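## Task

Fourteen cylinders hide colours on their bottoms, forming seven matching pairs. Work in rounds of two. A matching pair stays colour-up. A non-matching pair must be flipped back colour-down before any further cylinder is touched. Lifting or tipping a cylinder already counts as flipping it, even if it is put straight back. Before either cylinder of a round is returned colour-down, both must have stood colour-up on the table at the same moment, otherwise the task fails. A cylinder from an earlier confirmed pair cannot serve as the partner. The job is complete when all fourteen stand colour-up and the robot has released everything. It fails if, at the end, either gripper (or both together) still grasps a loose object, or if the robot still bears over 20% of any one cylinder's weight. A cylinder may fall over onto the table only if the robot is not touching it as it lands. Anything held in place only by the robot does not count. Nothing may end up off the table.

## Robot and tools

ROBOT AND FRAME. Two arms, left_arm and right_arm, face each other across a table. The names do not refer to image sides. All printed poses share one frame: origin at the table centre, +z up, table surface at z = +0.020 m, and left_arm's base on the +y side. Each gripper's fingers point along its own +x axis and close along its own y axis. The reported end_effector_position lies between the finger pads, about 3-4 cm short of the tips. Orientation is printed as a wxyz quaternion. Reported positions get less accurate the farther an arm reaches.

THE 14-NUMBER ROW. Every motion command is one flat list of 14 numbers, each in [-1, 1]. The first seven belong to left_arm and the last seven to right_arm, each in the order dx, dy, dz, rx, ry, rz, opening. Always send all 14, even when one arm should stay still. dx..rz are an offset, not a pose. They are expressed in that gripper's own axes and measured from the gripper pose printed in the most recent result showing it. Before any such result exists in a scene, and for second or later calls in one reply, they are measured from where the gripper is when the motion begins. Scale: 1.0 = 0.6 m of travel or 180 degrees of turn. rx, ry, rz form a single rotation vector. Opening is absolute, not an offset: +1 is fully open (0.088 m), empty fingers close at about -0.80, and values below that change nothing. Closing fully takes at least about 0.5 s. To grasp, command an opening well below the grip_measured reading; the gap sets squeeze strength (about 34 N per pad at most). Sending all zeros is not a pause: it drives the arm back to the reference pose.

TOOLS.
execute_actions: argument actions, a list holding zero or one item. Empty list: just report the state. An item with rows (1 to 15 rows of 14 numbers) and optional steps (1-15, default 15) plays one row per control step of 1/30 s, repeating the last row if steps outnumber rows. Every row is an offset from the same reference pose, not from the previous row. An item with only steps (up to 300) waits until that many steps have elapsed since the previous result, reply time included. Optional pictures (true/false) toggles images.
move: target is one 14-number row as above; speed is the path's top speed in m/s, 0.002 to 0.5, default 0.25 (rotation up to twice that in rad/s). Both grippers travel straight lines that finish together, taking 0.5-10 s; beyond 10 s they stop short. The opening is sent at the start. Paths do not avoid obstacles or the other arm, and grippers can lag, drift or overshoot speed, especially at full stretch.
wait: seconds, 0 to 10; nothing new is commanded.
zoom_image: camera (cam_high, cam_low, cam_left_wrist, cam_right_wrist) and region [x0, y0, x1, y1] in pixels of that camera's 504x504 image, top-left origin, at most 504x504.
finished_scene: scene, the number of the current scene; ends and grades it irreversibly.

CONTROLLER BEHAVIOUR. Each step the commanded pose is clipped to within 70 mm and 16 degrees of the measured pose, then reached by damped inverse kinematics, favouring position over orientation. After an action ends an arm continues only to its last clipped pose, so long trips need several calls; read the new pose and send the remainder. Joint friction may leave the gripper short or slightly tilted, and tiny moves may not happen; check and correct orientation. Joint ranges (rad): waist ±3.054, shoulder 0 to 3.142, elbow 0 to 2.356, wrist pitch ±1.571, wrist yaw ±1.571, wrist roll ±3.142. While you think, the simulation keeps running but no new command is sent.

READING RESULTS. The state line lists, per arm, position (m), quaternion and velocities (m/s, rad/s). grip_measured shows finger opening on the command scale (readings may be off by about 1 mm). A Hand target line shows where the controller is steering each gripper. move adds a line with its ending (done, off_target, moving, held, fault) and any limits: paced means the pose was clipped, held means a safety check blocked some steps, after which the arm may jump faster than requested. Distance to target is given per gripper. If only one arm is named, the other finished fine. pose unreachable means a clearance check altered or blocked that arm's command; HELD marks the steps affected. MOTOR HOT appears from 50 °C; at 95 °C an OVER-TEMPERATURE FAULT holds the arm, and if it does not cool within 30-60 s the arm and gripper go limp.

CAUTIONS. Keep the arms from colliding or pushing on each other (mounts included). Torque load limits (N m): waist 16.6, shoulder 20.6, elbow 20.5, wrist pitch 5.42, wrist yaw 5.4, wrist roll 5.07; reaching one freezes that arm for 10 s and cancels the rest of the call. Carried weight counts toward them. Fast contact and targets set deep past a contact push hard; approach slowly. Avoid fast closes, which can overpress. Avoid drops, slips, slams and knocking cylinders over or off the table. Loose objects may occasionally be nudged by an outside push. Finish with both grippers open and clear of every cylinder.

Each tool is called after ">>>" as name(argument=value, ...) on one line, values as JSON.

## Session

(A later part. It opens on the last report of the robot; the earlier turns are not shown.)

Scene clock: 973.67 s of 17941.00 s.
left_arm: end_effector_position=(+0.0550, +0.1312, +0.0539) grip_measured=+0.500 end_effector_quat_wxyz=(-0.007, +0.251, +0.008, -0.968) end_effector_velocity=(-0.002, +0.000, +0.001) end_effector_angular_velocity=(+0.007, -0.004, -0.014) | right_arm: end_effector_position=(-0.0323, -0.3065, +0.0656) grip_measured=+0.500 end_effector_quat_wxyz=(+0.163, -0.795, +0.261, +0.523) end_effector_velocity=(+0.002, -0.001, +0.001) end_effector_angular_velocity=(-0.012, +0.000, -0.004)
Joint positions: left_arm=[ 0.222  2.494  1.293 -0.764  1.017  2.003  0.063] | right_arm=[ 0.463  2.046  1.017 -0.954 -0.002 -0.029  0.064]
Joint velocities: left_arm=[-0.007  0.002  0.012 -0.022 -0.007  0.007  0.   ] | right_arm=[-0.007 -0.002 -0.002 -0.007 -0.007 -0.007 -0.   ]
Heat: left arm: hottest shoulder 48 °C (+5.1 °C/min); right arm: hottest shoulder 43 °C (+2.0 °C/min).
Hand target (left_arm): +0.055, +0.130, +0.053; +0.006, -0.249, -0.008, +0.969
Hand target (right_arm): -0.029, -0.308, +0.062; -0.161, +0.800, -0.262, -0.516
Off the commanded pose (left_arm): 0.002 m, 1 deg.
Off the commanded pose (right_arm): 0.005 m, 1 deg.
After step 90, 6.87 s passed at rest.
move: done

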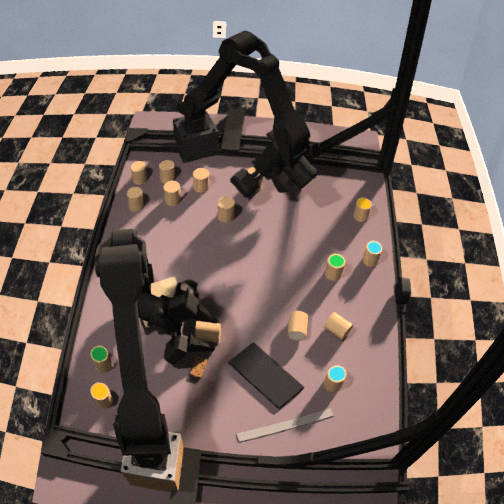

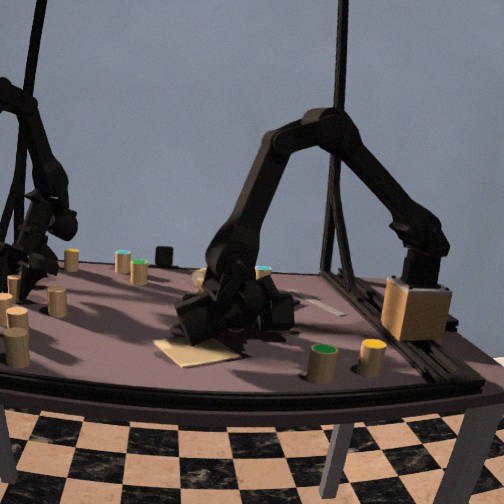

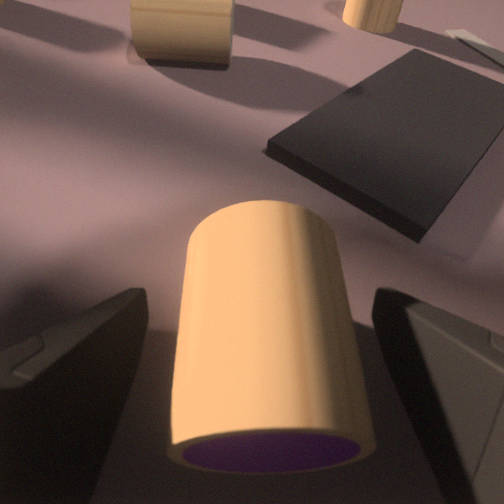

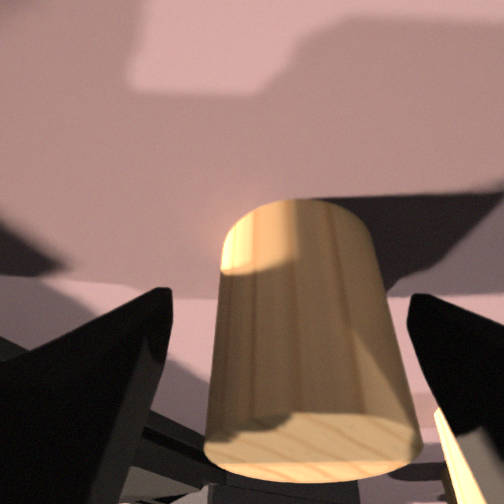

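>>> execute_actions(actions=[{"rows":[[0,0,0,0,0,0,-0.3,0,0,0,0,0,0,-0.3],[0,0,0,0,0,0,-0.3,0,0,0,0,0,0,-0.3],[0,0,0,0,0,0,-0.3,0,0,0,0,0,0,-0.3],[0,0,0,0,0,0,-0.3,0,0,0,0,0,0,-0.3],[0,0,0,0,0,0,-0.3,0,0,0,0,0,0,-0.3],[0,0,0,0,0,0,-0.3,0,0,0,0,0,0,-0.3],[0,0,0,0,0,0,-0.3,0,0,0,0,0,0,-0.3],[-0.01,0,0.017,0,0,0,-0.3,-0.013,0,-0.006,0,0,0,-0.3],[-0.019,0,0.034,0,0,0,-0.3,-0.026,0,-0.012,0,0,0,-0.3],[-0.029,0,0.051,0,0,0,-0.3,-0.039,0,-0.017,0,0,0,-0.3],[-0.038,0,0.068,0,0,0,-0.3,-0.052,0,-0.023,0,0,0,-0.3]],"steps":15}], pictures=false)

>>> move(target=[-0.306,-0.033,-0.19,-0.631,0.315,0.185,-0.3,-0.076,-0.073,0.254,0.423,-0.422,-0.163,-0.3], speed=0.5)

Scene clock: 983.40 s of 17941.00 s.
left_arm: end_effector_position=(+0.0552, +0.1306, +0.0926) grip_measured=+0.009 end_effector_quat_wxyz=(-0.007, +0.251, +0.008, -0.968) end_effector_velocity=(+0.004, -0.023, +0.124) end_effector_angular_velocity=(-0.112, -0.019, +0.004) | right_arm: end_effector_position=(-0.0290, -0.3090, +0.0916) grip_measured=+0.000 end_effector_quat_wxyz=(+0.161, -0.799, +0.262, +0.516) end_effector_velocity=(-0.039, +0.029, +0.069) end_effector_angular_velocity=(+0.109, +0.159, +0.001)
Joint positions: left_arm=[ 0.222  2.379  1.28  -0.865  1.017  2.002  0.039] | right_arm=[ 0.463  1.978  1.04  -1.062 -0.002 -0.029  0.039]
Joint velocities: left_arm=[-0.002 -0.354  0.022 -0.256  0.007 -0.007 -0.   ] | right_arm=[-0.002 -0.188  0.159 -0.154 -0.007 -0.007  0.   ]
Heat: left arm: hottest shoulder 46 °C (+2.0 °C/min); right arm: hottest shoulder 41 °C (-2.0 °C/min).
Hand target (left_arm): +0.055, +0.130, +0.100; +0.007, -0.251, -0.008, +0.968
Hand target (right_arm): -0.032, -0.307, +0.099; -0.163, +0.795, -0.261, -0.522
Off the commanded pose (left_arm): 0.008 m, 0 deg.
Off the commanded pose (right_arm): 0.009 m, 1 deg.
Steps of this call (steps 1 to 90: nothing new was sent; then 6.23 s passed at rest; steps 91 to 105: all 15 steps of this action). Readings (end_effector_position):
91: left_arm (+0.0549, +0.1313, +0.0538) | right_arm (-0.0322, -0.3066, +0.0653)
92: left_arm (+0.0549, +0.1313, +0.0538) | right_arm (-0.0322, -0.3066, +0.0653)
94: left_arm (+0.0549, +0.1313, +0.0538) | right_arm (-0.0322, -0.3066, +0.0653)
98: left_arm (+0.0550, +0.1311, +0.0546) | right_arm (-0.0316, -0.3070, +0.0656)
105: the state above

Scene clock: 986.53 s of 17941.00 s.
left_arm: end_effector_position=(+0.2703, +0.1499, +0.0885) grip_measured=+0.009 end_effector_quat_wxyz=(+0.416, +0.492, +0.705, -0.296) end_effector_velocity=(-0.001, -0.003, +0.001) end_effector_angular_velocity=(-0.001, -0.005, +0.020) | right_arm: end_effector_position=(-0.1304, -0.1823, +0.0733) grip_measured=+0.000 end_effector_quat_wxyz=(+0.798, -0.128, +0.181, +0.560) end_effector_velocity=(+0.004, +0.001, -0.001) end_effector_angular_velocity=(-0.012, -0.008, -0.016)
Joint positions: left_arm=[ 0.451  2.518  1.823 -1.374 -0.038  0.087  0.039] | right_arm=[ 0.72   2.301  1.142 -0.315  1.122  1.464  0.039]
Joint velocities: left_arm=[-0.002  0.002  0.012 -0.007  0.007 -0.022 -0.   ] | right_arm=[-0.007  0.002  0.007 -0.037 -0.007  0.022 -0.   ]
Heat: left arm: hottest shoulder 46 °C (+1.0 °C/min); right arm: hottest shoulder 41 °C (-3.0 °C/min).
Hand target (left_arm): +0.272, +0.149, +0.088; +0.416, +0.492, +0.705, -0.294
Hand target (right_arm): -0.132, -0.182, +0.072; +0.799, -0.127, +0.178, +0.560
Off the commanded pose (left_arm): 0.002 m, 0 deg.
Off the commanded pose (right_arm): 0.002 m, 1 deg.
move: done

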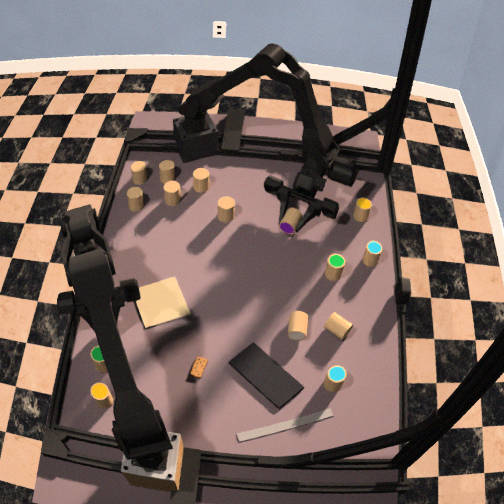

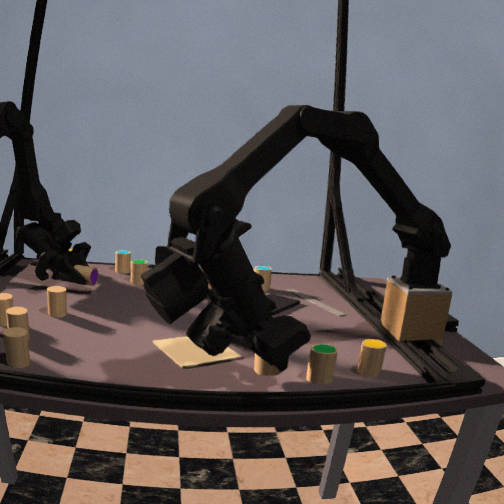

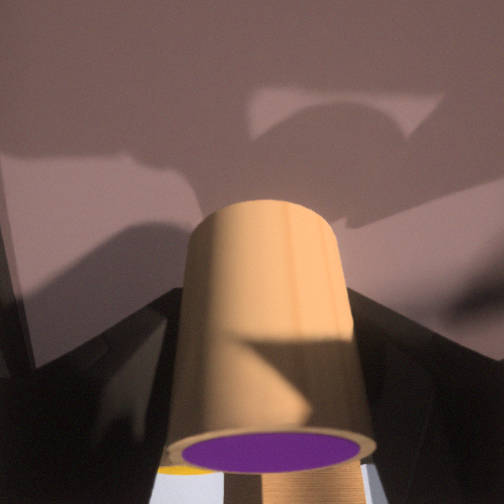

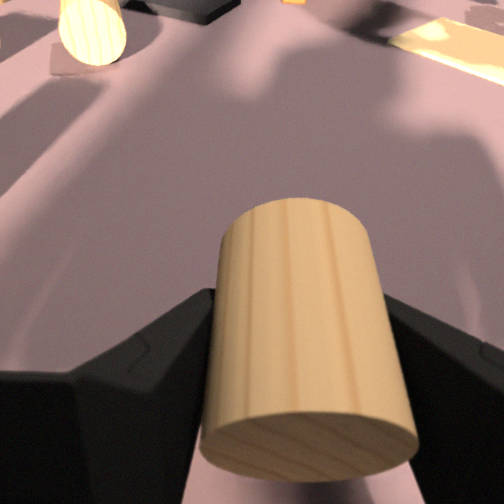

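>>> move(target=[0.037,0,0.02,0,0.002,0,-0.3,0.017,0,-0.036,0,-0.01,0,-0.3], speed=0.04)

>>> execute_actions(actions=[{"rows":[[0,0,0,0,0,0,0.5,0,0,0,0,0,0,0.5],[0,0,0,0,0,0,0.5,0,0,0,0,0,0,0.5],[0,0,0,0,0,0,0.5,0,0,0,0,0,0,0.5],[0,0,0,0,0,0,0.5,0,0,0,0,0,0,0.5],[0,0,0,0,0,0,0.5,0,0,0,0,0,0,0.5],[0,0,0,0,0,0,0.5,-0.016,0,0.033,0,0,0,0.5]],"steps":13}], pictures=false)

>>> move(target=[-0.12,0,-0.066,0,-0.08,0,0.5,0.04,0,0.008,0,0.505,0,0.5], speed=0.5)

Scene clock: 994.57 s of 17941.00 s.
left_arm: end_effector_position=(+0.2715, +0.1476, +0.0698) grip_measured=+0.009 end_effector_quat_wxyz=(+0.418, +0.491, +0.704, -0.297) end_effector_velocity=(+0.001, +0.003, +0.001) end_effector_angular_velocity=(+0.016, -0.018, -0.006) | right_arm: end_effector_position=(-0.1300, -0.1816, +0.0547) grip_measured=+0.000 end_effector_quat_wxyz=(+0.801, -0.116, +0.170, +0.562) end_effector_velocity=(+0.002, +0.002, -0.002) end_effector_angular_velocity=(-0.016, -0.023, +0.002)
Joint positions: left_arm=[ 0.451  2.559  1.823 -1.327 -0.038  0.087  0.039] | right_arm=[ 0.724  2.372  1.143 -0.241  1.154  1.467  0.039]
Joint velocities: left_arm=[-0.002 -0.002 -0.002 -0.007 -0.022 -0.007 -0.   ] | right_arm=[-0.007  0.002  0.002 -0.007 -0.007 -0.022 -0.   ]
Heat: left arm: hottest shoulder 46 °C (-1.0 °C/min); right arm: hottest shoulder 40 °C (-6.0 °C/min).
Hand target (left_arm): +0.270, +0.150, +0.063; +0.413, +0.493, +0.707, -0.295
Hand target (right_arm): -0.130, -0.182, +0.049; +0.801, -0.119, +0.169, +0.562
Off the commanded pose (left_arm): 0.007 m, 1 deg.
Off the commanded pose (right_arm): 0.005 m, 0 deg.
move: done

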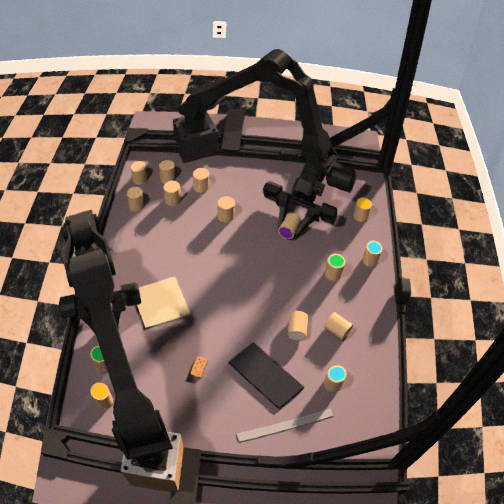

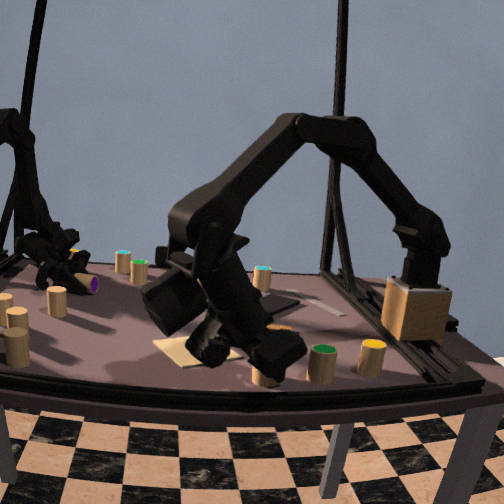

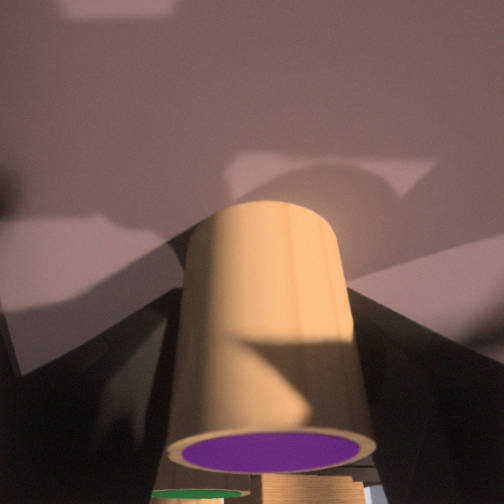

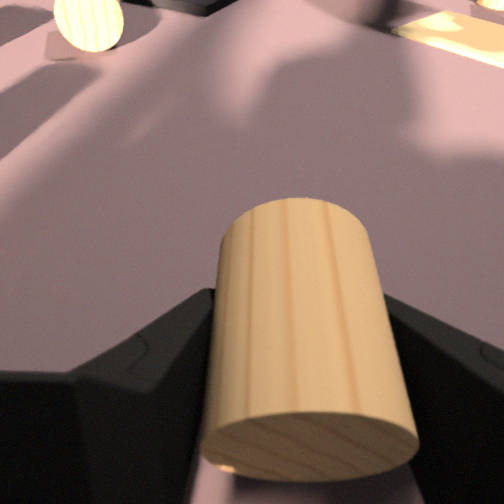

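Scene clock: 995.00 s of 17941.00 s.
left_arm: end_effector_position=(+0.2716, +0.1473, +0.0696) grip_measured=+0.493 end_effector_quat_wxyz=(+0.419, +0.491, +0.704, -0.298) end_effector_velocity=(-0.002, +0.001, +0.001) end_effector_angular_velocity=(+0.011, -0.006, -0.004) | right_arm: end_effector_position=(-0.1286, -0.1822, +0.0709) grip_measured=+0.493 end_effector_quat_wxyz=(+0.802, -0.121, +0.167, +0.561) end_effector_velocity=(+0.005, -0.002, +0.009) end_effector_angular_velocity=(-0.025, -0.002, -0.009)
Joint positions: left_arm=[ 0.451  2.559  1.823 -1.325 -0.038  0.087  0.063] | right_arm=[ 0.724  2.321  1.14  -0.303  1.154  1.47   0.063]
Joint velocities: left_arm=[-0.007 -0.002 -0.002 -0.007 -0.007 -0.007  0.003] | right_arm=[-0.002 -0.042 -0.007 -0.066 -0.022  0.022  0.004]
Heat: left arm: hottest shoulder 46 °C (-1.0 °C/min); right arm: hottest shoulder 40 °C (-6.1 °C/min).
Hand target (left_arm): +0.271, +0.148, +0.070; +0.418, +0.491, +0.704, -0.297
Hand target (right_arm): -0.130, -0.183, +0.076; +0.801, -0.116, +0.170, +0.562
Off the commanded pose (left_arm): 0.000 m, 0 deg.
Off the commanded pose (right_arm): 0.006 m, 1 deg.
Steps of this call (steps 1 to 13: all 13 steps of this action). Readings (end_effector_position):
1: left_arm (+0.2715, +0.1476, +0.0698) | right_arm (-0.1300, -0.1816, +0.0546)
2: left_arm (+0.2715, +0.1476, +0.0698) | right_arm (-0.1300, -0.1816, +0.0546)
4: left_arm (+0.2717, +0.1473, +0.0697) | right_arm (-0.1300, -0.1816, +0.0546)
8: left_arm (+0.2716, +0.1473, +0.0696) | right_arm (-0.1274, -0.1827, +0.0613)
13: the state above

Scene clock: 997.43 s of 17941.00 s.
left_arm: end_effector_position=(+0.2717, +0.1472, +0.1488) grip_measured=+0.500 end_effector_quat_wxyz=(+0.501, +0.452, +0.647, -0.354) end_effector_velocity=(-0.001, +0.002, +0.001) end_effector_angular_velocity=(+0.012, -0.008, +0.017) | right_arm: end_effector_position=(-0.1191, -0.1599, +0.0711) grip_measured=+0.500 end_effector_quat_wxyz=(+0.450, -0.481, +0.686, +0.307) end_effector_velocity=(+0.003, -0.001, +0.003) end_effector_angular_velocity=(-0.015, +0.004, +0.011)
Joint positions: left_arm=[ 0.459  2.21   1.611 -1.221 -0.02   0.102  0.063] | right_arm=[ 0.174  2.41   1.711 -1.12  -0.339  0.946  0.064]
Joint velocities: left_arm=[-0.002 -0.002 -0.002 -0.007 -0.007 -0.022 -0.   ] | right_arm=[-0.007 -0.002  0.002 -0.022 -0.007 -0.022 -0.   ]
Heat: left arm: hottest shoulder 47 °C (+0.0 °C/min); right arm: hottest shoulder 41 °C (-6.0 °C/min).
Hand target (left_arm): +0.272, +0.148, +0.152; +0.503, +0.450, +0.646, -0.357
Hand target (right_arm): -0.120, -0.159, +0.068; +0.448, -0.483, +0.687, +0.305
Off the commanded pose (left_arm): 0.003 m, 1 deg.
Off the commanded pose (right_arm): 0.005 m, 1 deg.
move: done

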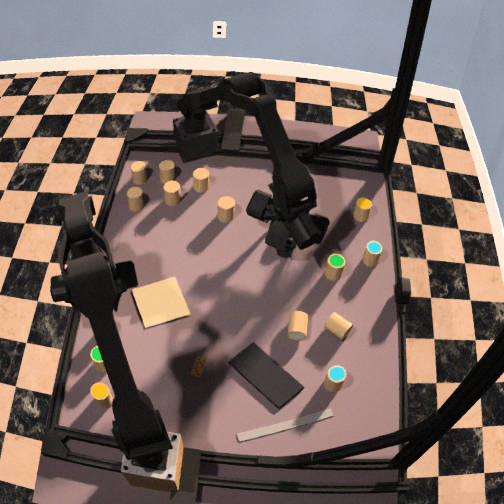

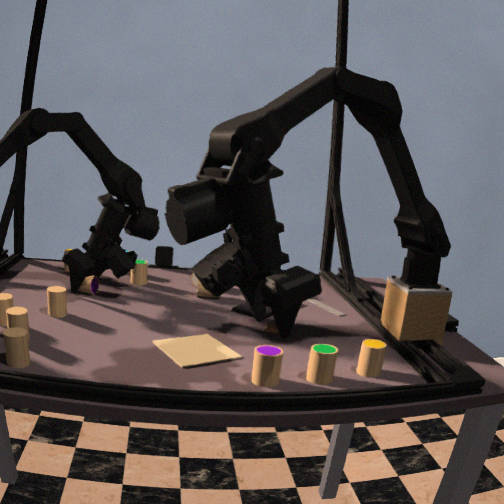

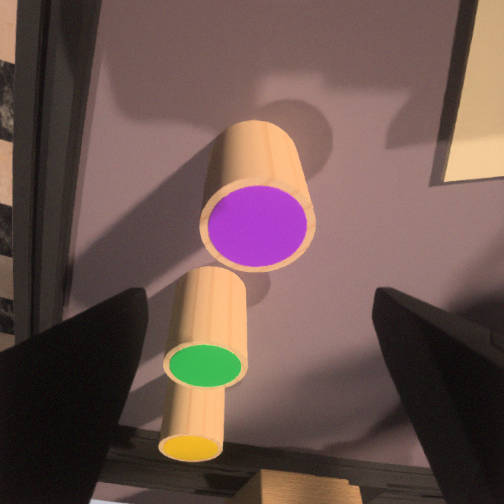

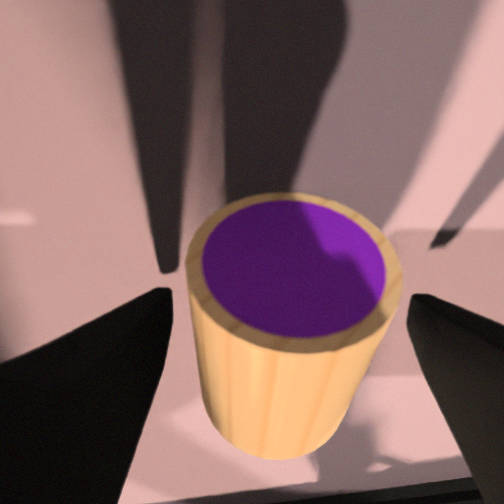

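>>> execute_actions(actions=[{"rows":[[0,0,0,0,0,0,0.5,0,0.008,0,0,0,0,0.5],[0,0,0,0,0,0,0.5,0,0.008,0,0,0,0,-0.3],[0,0,0,0,0,0,0.5,0,0.008,0,0,0,0,-0.3],[0,0,0,0,0,0,0.5,0,0.008,0,0,0,0,-0.3],[0,0,0,0,0,0,0.5,0,0.008,0,0,0,0,-0.3],[0,0,0,0,0,0,0.5,0,0.008,0,0,0,0,-0.3],[0,0,0,0,0,0,0.5,0,0.008,0,0,0,0,-0.3],[0,0,0,0,0,0,0.5,0,0.008,0,0,0,0,-0.3],[0,0,0,0,0,0,0.5,-0.02,0.008,-0.009,0,0,0,-0.3],[0,0,0,0,0,0,0.5,-0.04,0.008,-0.018,0,0,0,-0.3],[0,0,0,0,0,0,0.5,-0.056,0.008,-0.025,0,0,0,-0.3]],"steps":15}], pictures=false)

>>> move(target=[-0.056,-0.204,0.484,0.037,-0.429,-0.017,0.5,-0.075,0.128,0.217,-0.318,-0.457,0.122,-0.3], speed=0.5)

Scene clock: 1015.90 s of 17941.00 s.
left_arm: end_effector_position=(+0.2717, +0.1473, +0.1489) grip_measured=+0.500 end_effector_quat_wxyz=(+0.501, +0.452, +0.647, -0.354) end_effector_velocity=(+0.001, +0.003, +0.003) end_effector_angular_velocity=(+0.012, -0.020, -0.001) | right_arm: end_effector_position=(-0.1198, -0.1629, +0.0918) grip_measured=+0.001 end_effector_quat_wxyz=(+0.450, -0.490, +0.687, +0.293) end_effector_velocity=(-0.019, +0.029, +0.093) end_effector_angular_velocity=(+0.129, +0.080, -0.020)
Joint positions: left_arm=[ 0.459  2.209  1.611 -1.221 -0.02   0.102  0.063] | right_arm=[ 0.179  2.395  1.764 -1.22  -0.341  0.952  0.039]
Joint velocities: left_arm=[-0.002 -0.007 -0.002 -0.007 -0.022 -0.007 -0.   ] | right_arm=[-0.002 -0.154  0.159 -0.154  0.007  0.022 -0.   ]
Heat: left arm: hottest shoulder 48 °C (+0.0 °C/min); right arm: hottest shoulder 41 °C (-5.1 °C/min).
Hand target (left_arm): +0.272, +0.147, +0.149; +0.501, +0.453, +0.647, -0.354
Hand target (right_arm): -0.124, -0.159, +0.107; +0.450, -0.481, +0.687, +0.307
Off the commanded pose (left_arm): 0.000 m, 0 deg.
Off the commanded pose (right_arm): 0.017 m, 2 deg.
Steps of this call (steps 1 to 90: nothing new was sent; then 14.97 s passed at rest; steps 91 to 105: all 15 steps of this action). Readings (end_effector_position):
91: left_arm (+0.2717, +0.1473, +0.1489) | right_arm (-0.1192, -0.1599, +0.0713)
92: left_arm (+0.2717, +0.1473, +0.1489) | right_arm (-0.1197, -0.1598, +0.0716)
94: left_arm (+0.2717, +0.1473, +0.1489) | right_arm (-0.1208, -0.1591, +0.0724)
98: left_arm (+0.2717, +0.1473, +0.1489) | right_arm (-0.1225, -0.1587, +0.0736)
105: the state above

Scene clock: 1018.73 s of 17941.00 s.
left_arm: end_effector_position=(+0.2528, -0.1641, +0.1103) grip_measured=+0.500 end_effector_quat_wxyz=(+0.759, +0.142, +0.188, -0.607) end_effector_velocity=(-0.002, +0.002, -0.007) end_effector_angular_velocity=(+0.017, +0.000, +0.016) | right_arm: end_effector_position=(-0.1468, -0.0052, +0.0903) grip_measured=+0.001 end_effector_quat_wxyz=(+0.446, -0.195, +0.096, +0.868) end_effector_velocity=(+0.001, -0.001, -0.003) end_effector_angular_velocity=(-0.000, -0.020, +0.014)
Joint positions: left_arm=[ 0.227  2.653  1.773  0.404  0.001 -0.014  0.063] | right_arm=[ 0.13   2.344  1.077  0.829 -0.03  -0.021  0.039]
Joint velocities: left_arm=[-0.007  0.007 -0.002 -0.007 -0.022 -0.007  0.   ] | right_arm=[-0.002  0.002 -0.002 -0.007 -0.007 -0.022 -0.   ]
Heat: left arm: hottest shoulder 48 °C (+0.0 °C/min); right arm: hottest shoulder 42 °C (-4.0 °C/min).
Hand target (left_arm): +0.253, -0.166, +0.110; +0.760, +0.141, +0.185, -0.607
Hand target (right_arm): -0.145, -0.007, +0.084; +0.445, -0.200, +0.098, +0.868
Off the commanded pose (left_arm): 0.003 m, 1 deg.
Off the commanded pose (right_arm): 0.007 m, 1 deg.
move: done

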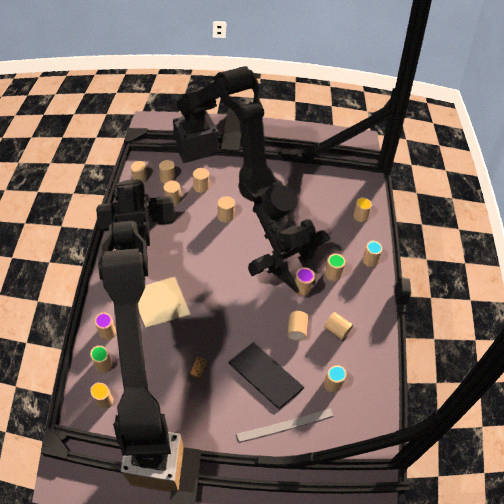

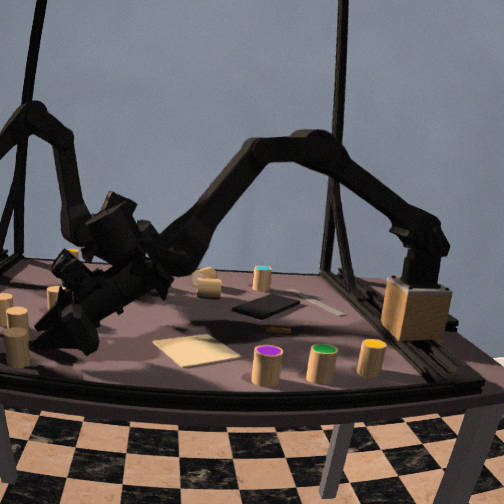

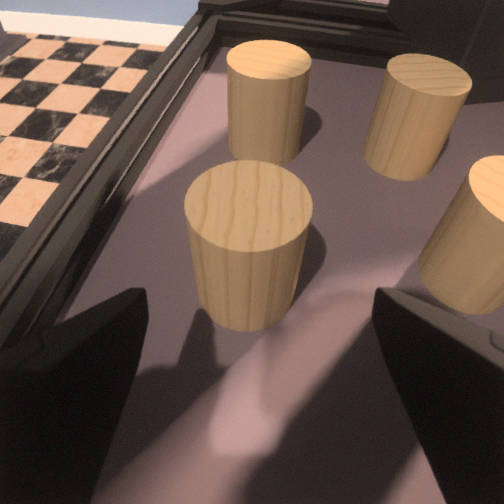

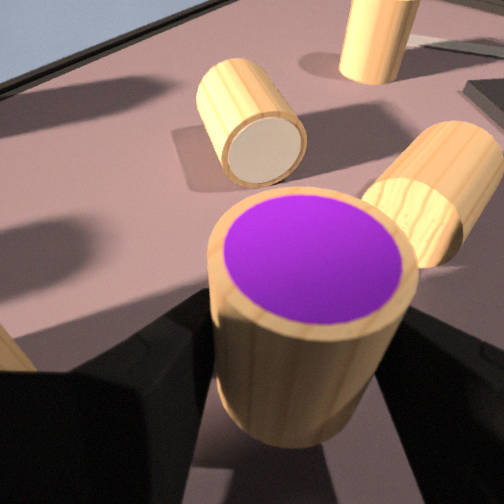

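>>> move(target=[0.094,0.008,0.002,0,0,0,0.4,0.021,-0.02,-0.046,0,-0.005,0,-0.3], speed=0.07)

>>> execute_actions(actions=[{"rows":[[0,0,0,0,0,0,0.4,0,0,0,0,0,0,0.45]],"steps":7}], pictures=false)

Scene clock: 1027.63 s of 17941.00 s.
left_arm: end_effector_position=(+0.2664, -0.2107, +0.0859) grip_measured=+0.400 end_effector_quat_wxyz=(+0.758, +0.143, +0.190, -0.607) end_effector_velocity=(+0.002, -0.003, +0.005) end_effector_angular_velocity=(-0.002, -0.004, +0.020) | right_arm: end_effector_position=(-0.1384, +0.0012, +0.0693) grip_measured=+0.001 end_effector_quat_wxyz=(+0.447, -0.181, +0.089, +0.871) end_effector_velocity=(+0.001, -0.001, -0.002) end_effector_angular_velocity=(-0.012, -0.012, +0.007)
Joint positions: left_arm=[ 0.232  2.914  2.223  0.211  0.006 -0.012  0.059] | right_arm=[ 0.102  2.433  1.085  0.941 -0.057 -0.032  0.039]
Joint velocities: left_arm=[-0.002  0.002  0.027 -0.022 -0.022 -0.007  0.   ] | right_arm=[-0.002 -0.002  0.002 -0.022 -0.007 -0.007  0.   ]
Heat: left arm: hottest shoulder 49 °C (+1.0 °C/min); right arm: hottest shoulder 42 °C (-2.0 °C/min).
Hand target (left_arm): +0.268, -0.212, +0.085; +0.758, +0.142, +0.188, -0.608
Hand target (right_arm): -0.136, +0.001, +0.060; +0.447, -0.188, +0.092, +0.870
Off the commanded pose (left_arm): 0.003 m, 0 deg.
Off the commanded pose (right_arm): 0.009 m, 1 deg.
move: off_target (right_arm)

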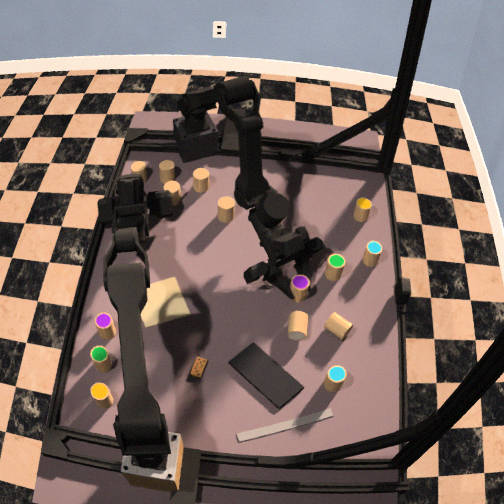

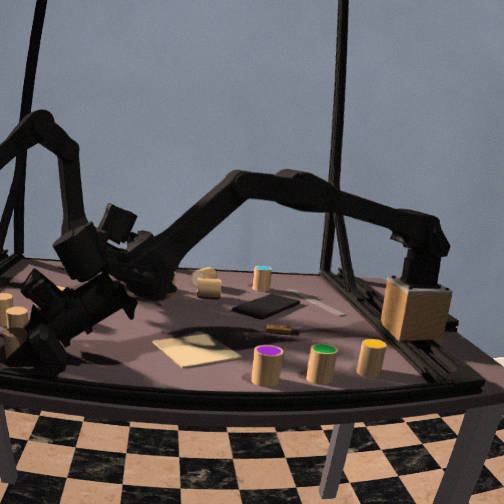

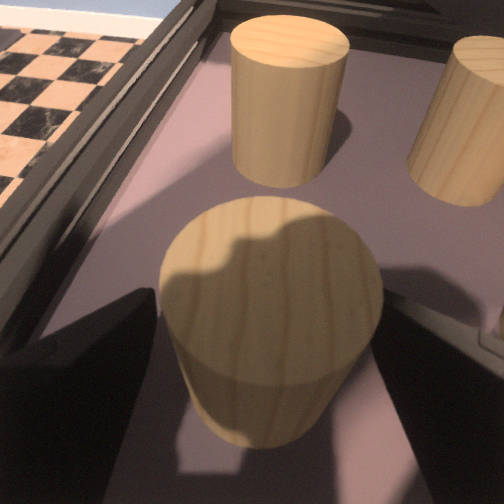

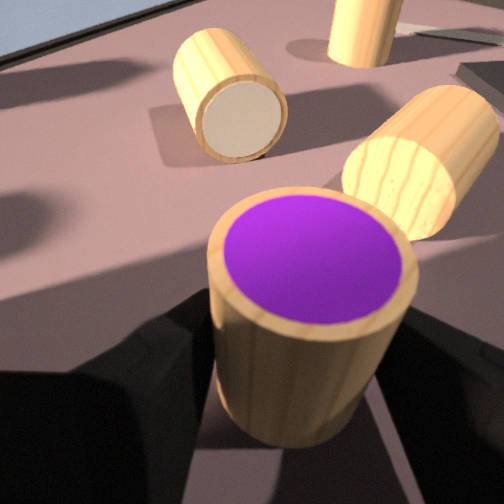

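Scene clock: 1027.87 s of 17941.00 s.
left_arm: end_effector_position=(+0.2664, -0.2108, +0.0861) grip_measured=+0.400 end_effector_quat_wxyz=(+0.758, +0.143, +0.190, -0.607) end_effector_velocity=(-0.001, +0.003, -0.006) end_effector_angular_velocity=(+0.028, -0.004, +0.001) | right_arm: end_effector_position=(-0.1384, +0.0011, +0.0692) grip_measured=+0.413 end_effector_quat_wxyz=(+0.447, -0.181, +0.090, +0.871) end_effector_velocity=(+0.002, +0.001, +0.002) end_effector_angular_velocity=(+0.011, -0.020, -0.000)
Joint positions: left_arm=[ 0.232  2.914  2.223  0.211  0.006 -0.012  0.059] | right_arm=[ 0.102  2.433  1.085  0.941 -0.057 -0.031  0.059]
Joint velocities: left_arm=[-0.002 -0.002 -0.007 -0.022 -0.007  0.007 -0.   ] | right_arm=[-0.002 -0.007 -0.002 -0.007  0.007 -0.022  0.011]
Heat: left arm: hottest shoulder 49 °C (+1.0 °C/min); right arm: hottest shoulder 42 °C (-2.0 °C/min).
Hand target (left_arm): +0.266, -0.211, +0.086; +0.758, +0.143, +0.190, -0.607
Hand target (right_arm): -0.138, +0.001, +0.069; +0.447, -0.181, +0.089, +0.871
Off the commanded pose (left_arm): 0.000 m, 0 deg.
Off the commanded pose (right_arm): 0.000 m, 0 deg.
Steps of this call (steps 1 to 7: all 7 steps of this action). Readings (end_effector_position):
1: left_arm (+0.2664, -0.2108, +0.0861) | right_arm (-0.1384, +0.0012, +0.0694)
2: left_arm (+0.2664, -0.2108, +0.0861) | right_arm (-0.1384, +0.0012, +0.0694)
4: left_arm (+0.2664, -0.2108, +0.0861) | right_arm (-0.1384, +0.0012, +0.0694)
7: the state above

>>> execute_actions(actions=[{"rows":[[0,0,0,0,0,0,-0.3,-0.01,0,0.003,0,0,0,0.5],[0,0,0,0,0,0,-0.3,-0.02,0,0.007,0,0,0,0.5],[0,0,0,0,0,0,-0.3,-0.03,0,0.012,0,0,0,0.5],[0,0,0,0,0,0,-0.3,-0.04,0,0.018,0,0,0,0.5],[0,0,0,0,0,0,-0.3,-0.05,0,0.024,0,0,0,0.5],[0,0,0,0,0,0,-0.3,-0.06,0,0.03,0,0,0,0.5],[0,0,0,0,0,0,-0.3,-0.07,0,0.036,0,0,0,0.5],[-0.01,0,0.015,0,0,0,-0.3,-0.08,0,0.042,0,0,0,0.5],[-0.02,0,0.03,0,0,0,-0.3,-0.09,0,0.048,0,0,0,0.5],[-0.03,0,0.04,0,0,0,-0.3,-0.1,0,0.055,0,0,0,0.5],[-0.045,0,0.04,0,0,0,-0.3,-0.1,0,0.055,0,0,0,0.5],[-0.06,0,0.04,0,0,0,-0.3,-0.1,0,0.055,0,0,0,0.5],[-0.08,0,0.04,0,0,0,-0.3,-0.1,0,0.055,0,0,0,0.5],[-0.1,0,0.04,0,0,0,-0.3,-0.1,0,0.055,0,0,0,0.5],[-0.12,0,0.035,0,0,0,-0.3,-0.1,0,0.055,0,0,0,0.5]],"steps":15}], pictures=false)

>>> execute_actions(actions=[{"rows":[[-0.05,0,0.005,0,0,0,-0.3,0,0,0,0,0,0,0.5],[-0.07,0,0.005,0,0,0,-0.3,0,0,0,0,0,0,0.5],[-0.09,0,0.005,0,0,0,-0.3,0,0,0,0,0,0,0.5],[-0.105,0,0.005,0,0,0,-0.3,0,0,0,0,0,0,0.5],[-0.115,0,0.005,0,0,0,-0.3,0,0,0,0,0,0,0.5]],"steps":8}], pictures=false)

>>> move(target=[-0.38,-0.263,-0.314,0.589,0.351,-0.183,-0.3,-0.521,-0.053,-0.185,-0.152,0.496,0.058,0.5], speed=0.5)

Scene clock: 1058.13 s of 17941.00 s.
left_arm: end_effector_position=(+0.2611, -0.1873, +0.1036) grip_measured=+0.009 end_effector_quat_wxyz=(+0.754, +0.156, +0.206, -0.603) end_effector_velocity=(-0.046, +0.199, +0.139) end_effector_angular_velocity=(+0.107, +0.027, +0.008) | right_arm: end_effector_position=(-0.1184, -0.0289, +0.1213) grip_measured=+0.500 end_effector_quat_wxyz=(+0.448, -0.177, +0.087, +0.872) end_effector_velocity=(+0.011, -0.013, +0.049) end_effector_angular_velocity=(+0.022, +0.016, +0.011)
Joint positions: left_arm=[ 0.232  2.757  2.006  0.228  0.005 -0.012  0.039] | right_arm=[ 0.1    2.185  0.888  0.898 -0.058 -0.032  0.063]
Joint velocities: left_arm=[-0.002 -1.194 -1.795  0.491 -0.007 -0.007 -0.   ] | right_arm=[-0.012 -0.198 -0.09  -0.081 -0.022 -0.007 -0.   ]
Heat: left arm: hottest shoulder 56 °C (+9.1 °C/min); right arm: hottest shoulder 44 °C (+3.0 °C/min). Fold the left arm in close to its base before you think long.
Hand target (left_arm): +0.258, -0.172, +0.131; +0.756, +0.151, +0.200, -0.605
Hand target (right_arm): -0.115, -0.033, +0.123; +0.447, -0.181, +0.089, +0.872
Off the commanded pose (left_arm): 0.046 m, 3 deg.
Off the commanded pose (right_arm): 0.006 m, 1 deg.
MOTOR HOT: a motor of the left arm reached 50 °C. Now the hottest motor of the left arm, joint 2 (shoulder), reports 56 °C. The temperature limit of the motors' drives, at which the controller stops that arm, is 95 °C. To cool a motor, set the load down, stop pushing, or move to a pose that needs little force.
Steps of this call (steps 1 to 90: nothing new was sent; then 26.77 s passed at rest; steps 91 to 105: all 15 steps of this action). Readings (end_effector_position):
91: left_arm (+0.2664, -0.2107, +0.0858) | right_arm (-0.1380, +0.0005, +0.0685)
92: left_arm (+0.2664, -0.2107, +0.0858) | right_arm (-0.1372, -0.0009, +0.0685)
94: left_arm (+0.2665, -0.2107, +0.0858) | right_arm (-0.1335, -0.0067, +0.0696)
98: left_arm (+0.2664, -0.2105, +0.0856) | right_arm (-0.1252, -0.0197, +0.0838)
105: the state above

Scene clock: 1058.40 s of 17941.00 s.
left_arm: end_effector_position=(+0.2507, -0.1412, +0.1298) grip_measured=+0.009 end_effector_quat_wxyz=(+0.753, +0.161, +0.213, -0.602) end_effector_velocity=(-0.023, +0.100, +0.060) end_effector_angular_velocity=(-0.074, -0.014, +0.008) | right_arm: end_effector_position=(-0.1181, -0.0290, +0.1222) grip_measured=+0.500 end_effector_quat_wxyz=(+0.448, -0.177, +0.087, +0.872) end_effector_velocity=(+0.001, -0.001, -0.001) end_effector_angular_velocity=(-0.004, -0.007, +0.007)
Joint positions: left_arm=[ 0.232  2.523  1.656  0.327  0.005 -0.012  0.039] | right_arm=[ 0.1    2.181  0.887  0.896 -0.058 -0.032  0.063]
Joint velocities: left_arm=[-0.002 -0.466 -0.735  0.344 -0.007 -0.007 -0.   ] | right_arm=[-0.002 -0.002 -0.002 -0.007 -0.007 -0.007  0.   ]
Heat: left arm: hottest shoulder 56 °C (+9.0 °C/min); right arm: hottest shoulder 44 °C (+3.0 °C/min). Fold the left arm in close to its base before you think long.
Hand target (left_arm): +0.249, -0.133, +0.140; +0.754, +0.157, +0.207, -0.603
Hand target (right_arm): -0.118, -0.029, +0.121; +0.448, -0.177, +0.087, +0.872
Off the commanded pose (left_arm): 0.015 m, 1 deg.
Off the commanded pose (right_arm): 0.001 m, 0 deg.
MOTOR HOT: still on. Now the hottest motor of the left arm, joint 2 (shoulder), reports 56 °C; a drive's own limit is 95 °C.
Steps of this call (steps 1 to 8: all 8 steps of this action). Readings (end_effector_position):
1: left_arm (+0.2597, -0.1812, +0.1060) | right_arm (-0.1181, -0.0290, +0.1220)
2: left_arm (+0.2587, -0.1767, +0.1116) | right_arm (-0.1181, -0.0290, +0.1220)
4: left_arm (+0.2557, -0.1633, +0.1193) | right_arm (-0.1181, -0.0291, +0.1220)
8: the state above

Scene clock: 1061.60 s of 17941.00 s.
left_arm: end_effector_position=(+0.0270, +0.1200, +0.0888) grip_measured=+0.009 end_effector_quat_wxyz=(-0.023, +0.847, +0.020, -0.531) end_effector_velocity=(+0.000, +0.001, +0.000) end_effector_angular_velocity=(+0.001, -0.010, +0.002) | right_arm: end_effector_position=(+0.0975, -0.2778, +0.1419) grip_measured=+0.500 end_effector_quat_wxyz=(+0.145, -0.811, +0.205, +0.529) end_effector_velocity=(-0.000, -0.003, -0.000) end_effector_angular_velocity=(-0.022, +0.004, +0.020)
Joint positions: left_arm=[-0.39   2.309  1.469 -0.975 -0.388  1.128  0.039] | right_arm=[ 0.048  1.608  0.827 -1.135  0.227 -0.516  0.064]
Joint velocities: left_arm=[-0.002  0.002  0.002 -0.007 -0.007 -0.007  0.   ] | right_arm=[ 0.002  0.002 -0.002 -0.007 -0.007 -0.022 -0.   ]
Heat: left arm: hottest shoulder 56 °C (+9.1 °C/min); right arm: hottest shoulder 43 °C (+2.0 °C/min). Fold the left arm in close to its base before you think long.
Hand target (left_arm): +0.027, +0.118, +0.089; -0.024, +0.848, +0.019, -0.529
Hand target (right_arm): +0.099, -0.281, +0.141; -0.141, +0.814, -0.204, -0.525
Off the commanded pose (left_arm): 0.003 m, 1 deg.
Off the commanded pose (right_arm): 0.004 m, 1 deg.
MOTOR HOT: still on. Now the hottest motor of the left arm, joint 2 (shoulder), reports 56 °C; a drive's own limit is 95 °C.
move: done

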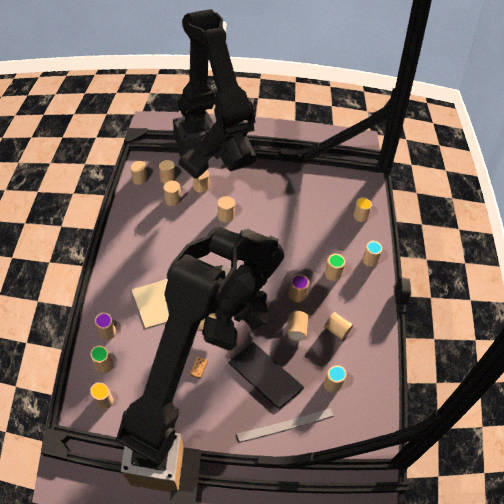

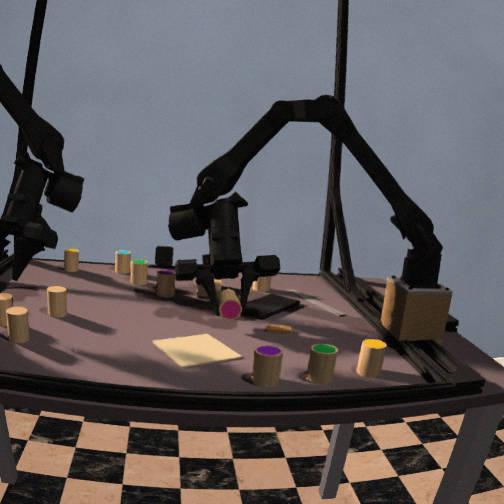

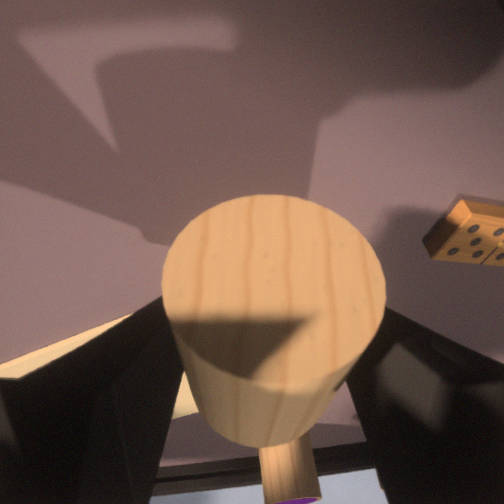

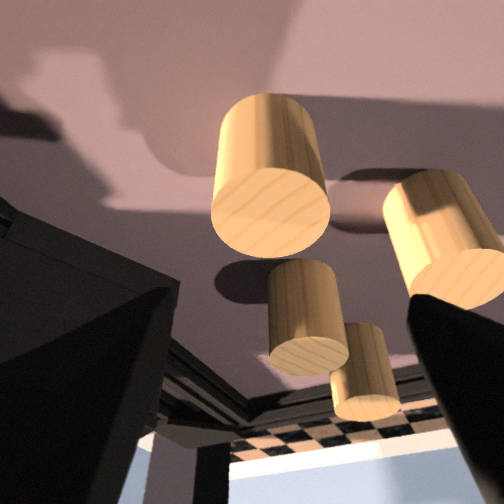

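>>> move(target=[0.043,-0.017,0.021,-0.006,0.012,0.0186,-0.3,0.135,0.007,0.0325,0,0.005,0,0.5], speed=0.1)

Scene clock: 1071.90 s of 17941.00 s.
left_arm: end_effector_position=(+0.0265, +0.1291, +0.0650) grip_measured=+0.009 end_effector_quat_wxyz=(+0.003, +0.857, -0.002, -0.516) end_effector_velocity=(+0.002, +0.004, +0.002) end_effector_angular_velocity=(+0.014, -0.016, +0.002) | right_arm: end_effector_position=(+0.1068, -0.2843, +0.0619) grip_measured=+0.500 end_effector_quat_wxyz=(+0.147, -0.811, +0.204, +0.528) end_effector_velocity=(-0.001, -0.002, -0.000) end_effector_angular_velocity=(-0.019, +0.016, -0.008)
Joint positions: left_arm=[-0.423  2.316  1.354 -0.82  -0.442  1.09   0.039] | right_arm=[ 0.028  1.817  0.648 -0.741  0.239 -0.532  0.064]
Joint velocities: left_arm=[-0.002 -0.002 -0.002 -0.022 -0.007 -0.007 -0.   ] | right_arm=[-0.007  0.002  0.002 -0.007 -0.022 -0.007 -0.   ]
Heat: left arm: hottest shoulder 53 °C (+5.0 °C/min); right arm: hottest shoulder 41 °C (+0.0 °C/min). Fold the left arm in close to its base before you think long.
Hand target (left_arm): +0.027, +0.132, +0.061; -0.000, +0.857, +0.000, -0.515
Hand target (right_arm): +0.109, -0.287, +0.060; -0.143, +0.815, -0.206, -0.523
Off the commanded pose (left_arm): 0.005 m, 0 deg.
Off the commanded pose (right_arm): 0.004 m, 1 deg.
MOTOR HOT: still on. Now the hottest motor of the left arm, joint 2 (shoulder), reports 53 °C; a drive's own limit is 95 °C.
move: done

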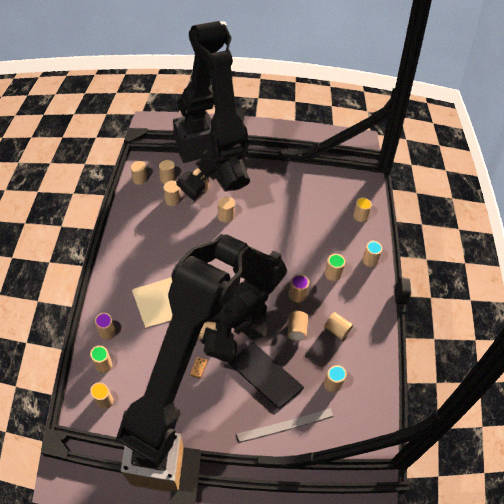

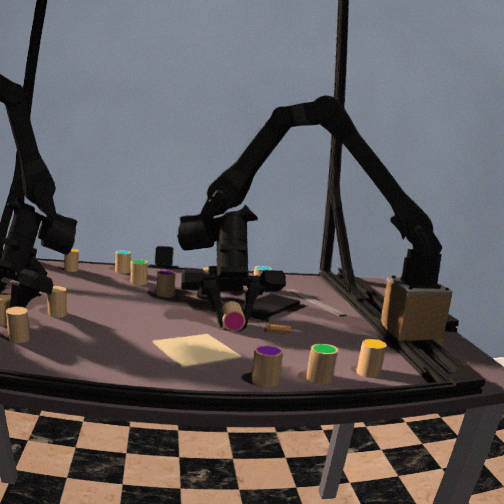

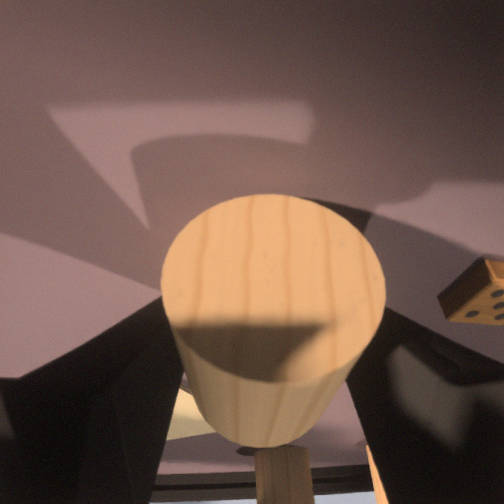

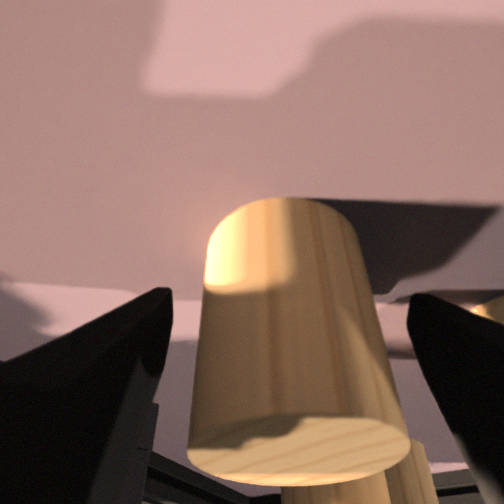

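Open left first so I can think at rest.

>>> execute_actions(actions=[{"rows":[[0,0,0,0,0,0,0.5,0,0.005,0,0,0,0,0.5],[0,0,0,0,0,0,0.5,0,0.005,0,0,0,0,0.5],[0,0,0,0,0,0,0.5,0,0.005,0,0,0,0,0.5],[0,0,0,0,0,0,0.5,0,0.005,0,0,0,0,0.5],[0,0,0,0,0,0,0.5,0,0.005,0,0,0,0,0.5],[-0.02,0,-0.01,0,0,0,0.5,0,0.005,0,0,0,0,0.5]],"steps":12}], pictures=false)

Scene clock: 1079.33 s of 17941.00 s.
left_arm: end_effector_position=(+0.0279, +0.1328, +0.0722) grip_measured=+0.490 end_effector_quat_wxyz=(-0.004, +0.859, +0.001, -0.513) end_effector_velocity=(+0.003, +0.007, +0.022) end_effector_angular_velocity=(+0.018, -0.018, +0.002) | right_arm: end_effector_position=(+0.1054, -0.2850, +0.0616) grip_measured=+0.500 end_effector_quat_wxyz=(+0.148, -0.812, +0.203, +0.527) end_effector_velocity=(+0.000, -0.002, +0.000) end_effector_angular_velocity=(-0.007, +0.001, -0.012)
Joint positions: left_arm=[-0.424  2.298  1.353 -0.854 -0.443  1.09   0.063] | right_arm=[ 0.037  1.819  0.647 -0.74   0.239 -0.523  0.064]
Joint velocities: left_arm=[-0.002 -0.056 -0.002 -0.081 -0.007 -0.007  0.005] | right_arm=[-0.002 -0.002 -0.002 -0.007 -0.007  0.007 -0.   ]
Heat: left arm: hottest shoulder 52 °C (+4.0 °C/min); right arm: hottest shoulder 40 °C (-2.0 °C/min). Fold the left arm in close to its base before you think long.
Hand target (left_arm): +0.026, +0.129, +0.078; +0.003, +0.857, -0.002, -0.516
Hand target (right_arm): +0.105, -0.287, +0.062; -0.147, +0.812, -0.204, -0.527
Off the commanded pose (left_arm): 0.007 m, 1 deg.
Off the commanded pose (right_arm): 0.002 m, 0 deg.
MOTOR HOT: still on. Now the hottest motor of the left arm, joint 2 (shoulder), reports 52 °C; a drive's own limit is 95 °C.
Steps of this call (steps 1 to 211: nothing new was sent; steps 212 to 223: all 12 steps of this action). Readings (end_effector_position):
212: left_arm (+0.0262, +0.1291, +0.0648) | right_arm (+0.1068, -0.2846, +0.0617)
213: left_arm (+0.0262, +0.1291, +0.0648) | right_arm (+0.1065, -0.2847, +0.0617)
215: left_arm (+0.0262, +0.1292, +0.0646) | right_arm (+0.1059, -0.2848, +0.0617)
219: left_arm (+0.0279, +0.1329, +0.0685) | right_arm (+0.1055, -0.2850, +0.0616)
223: the state above


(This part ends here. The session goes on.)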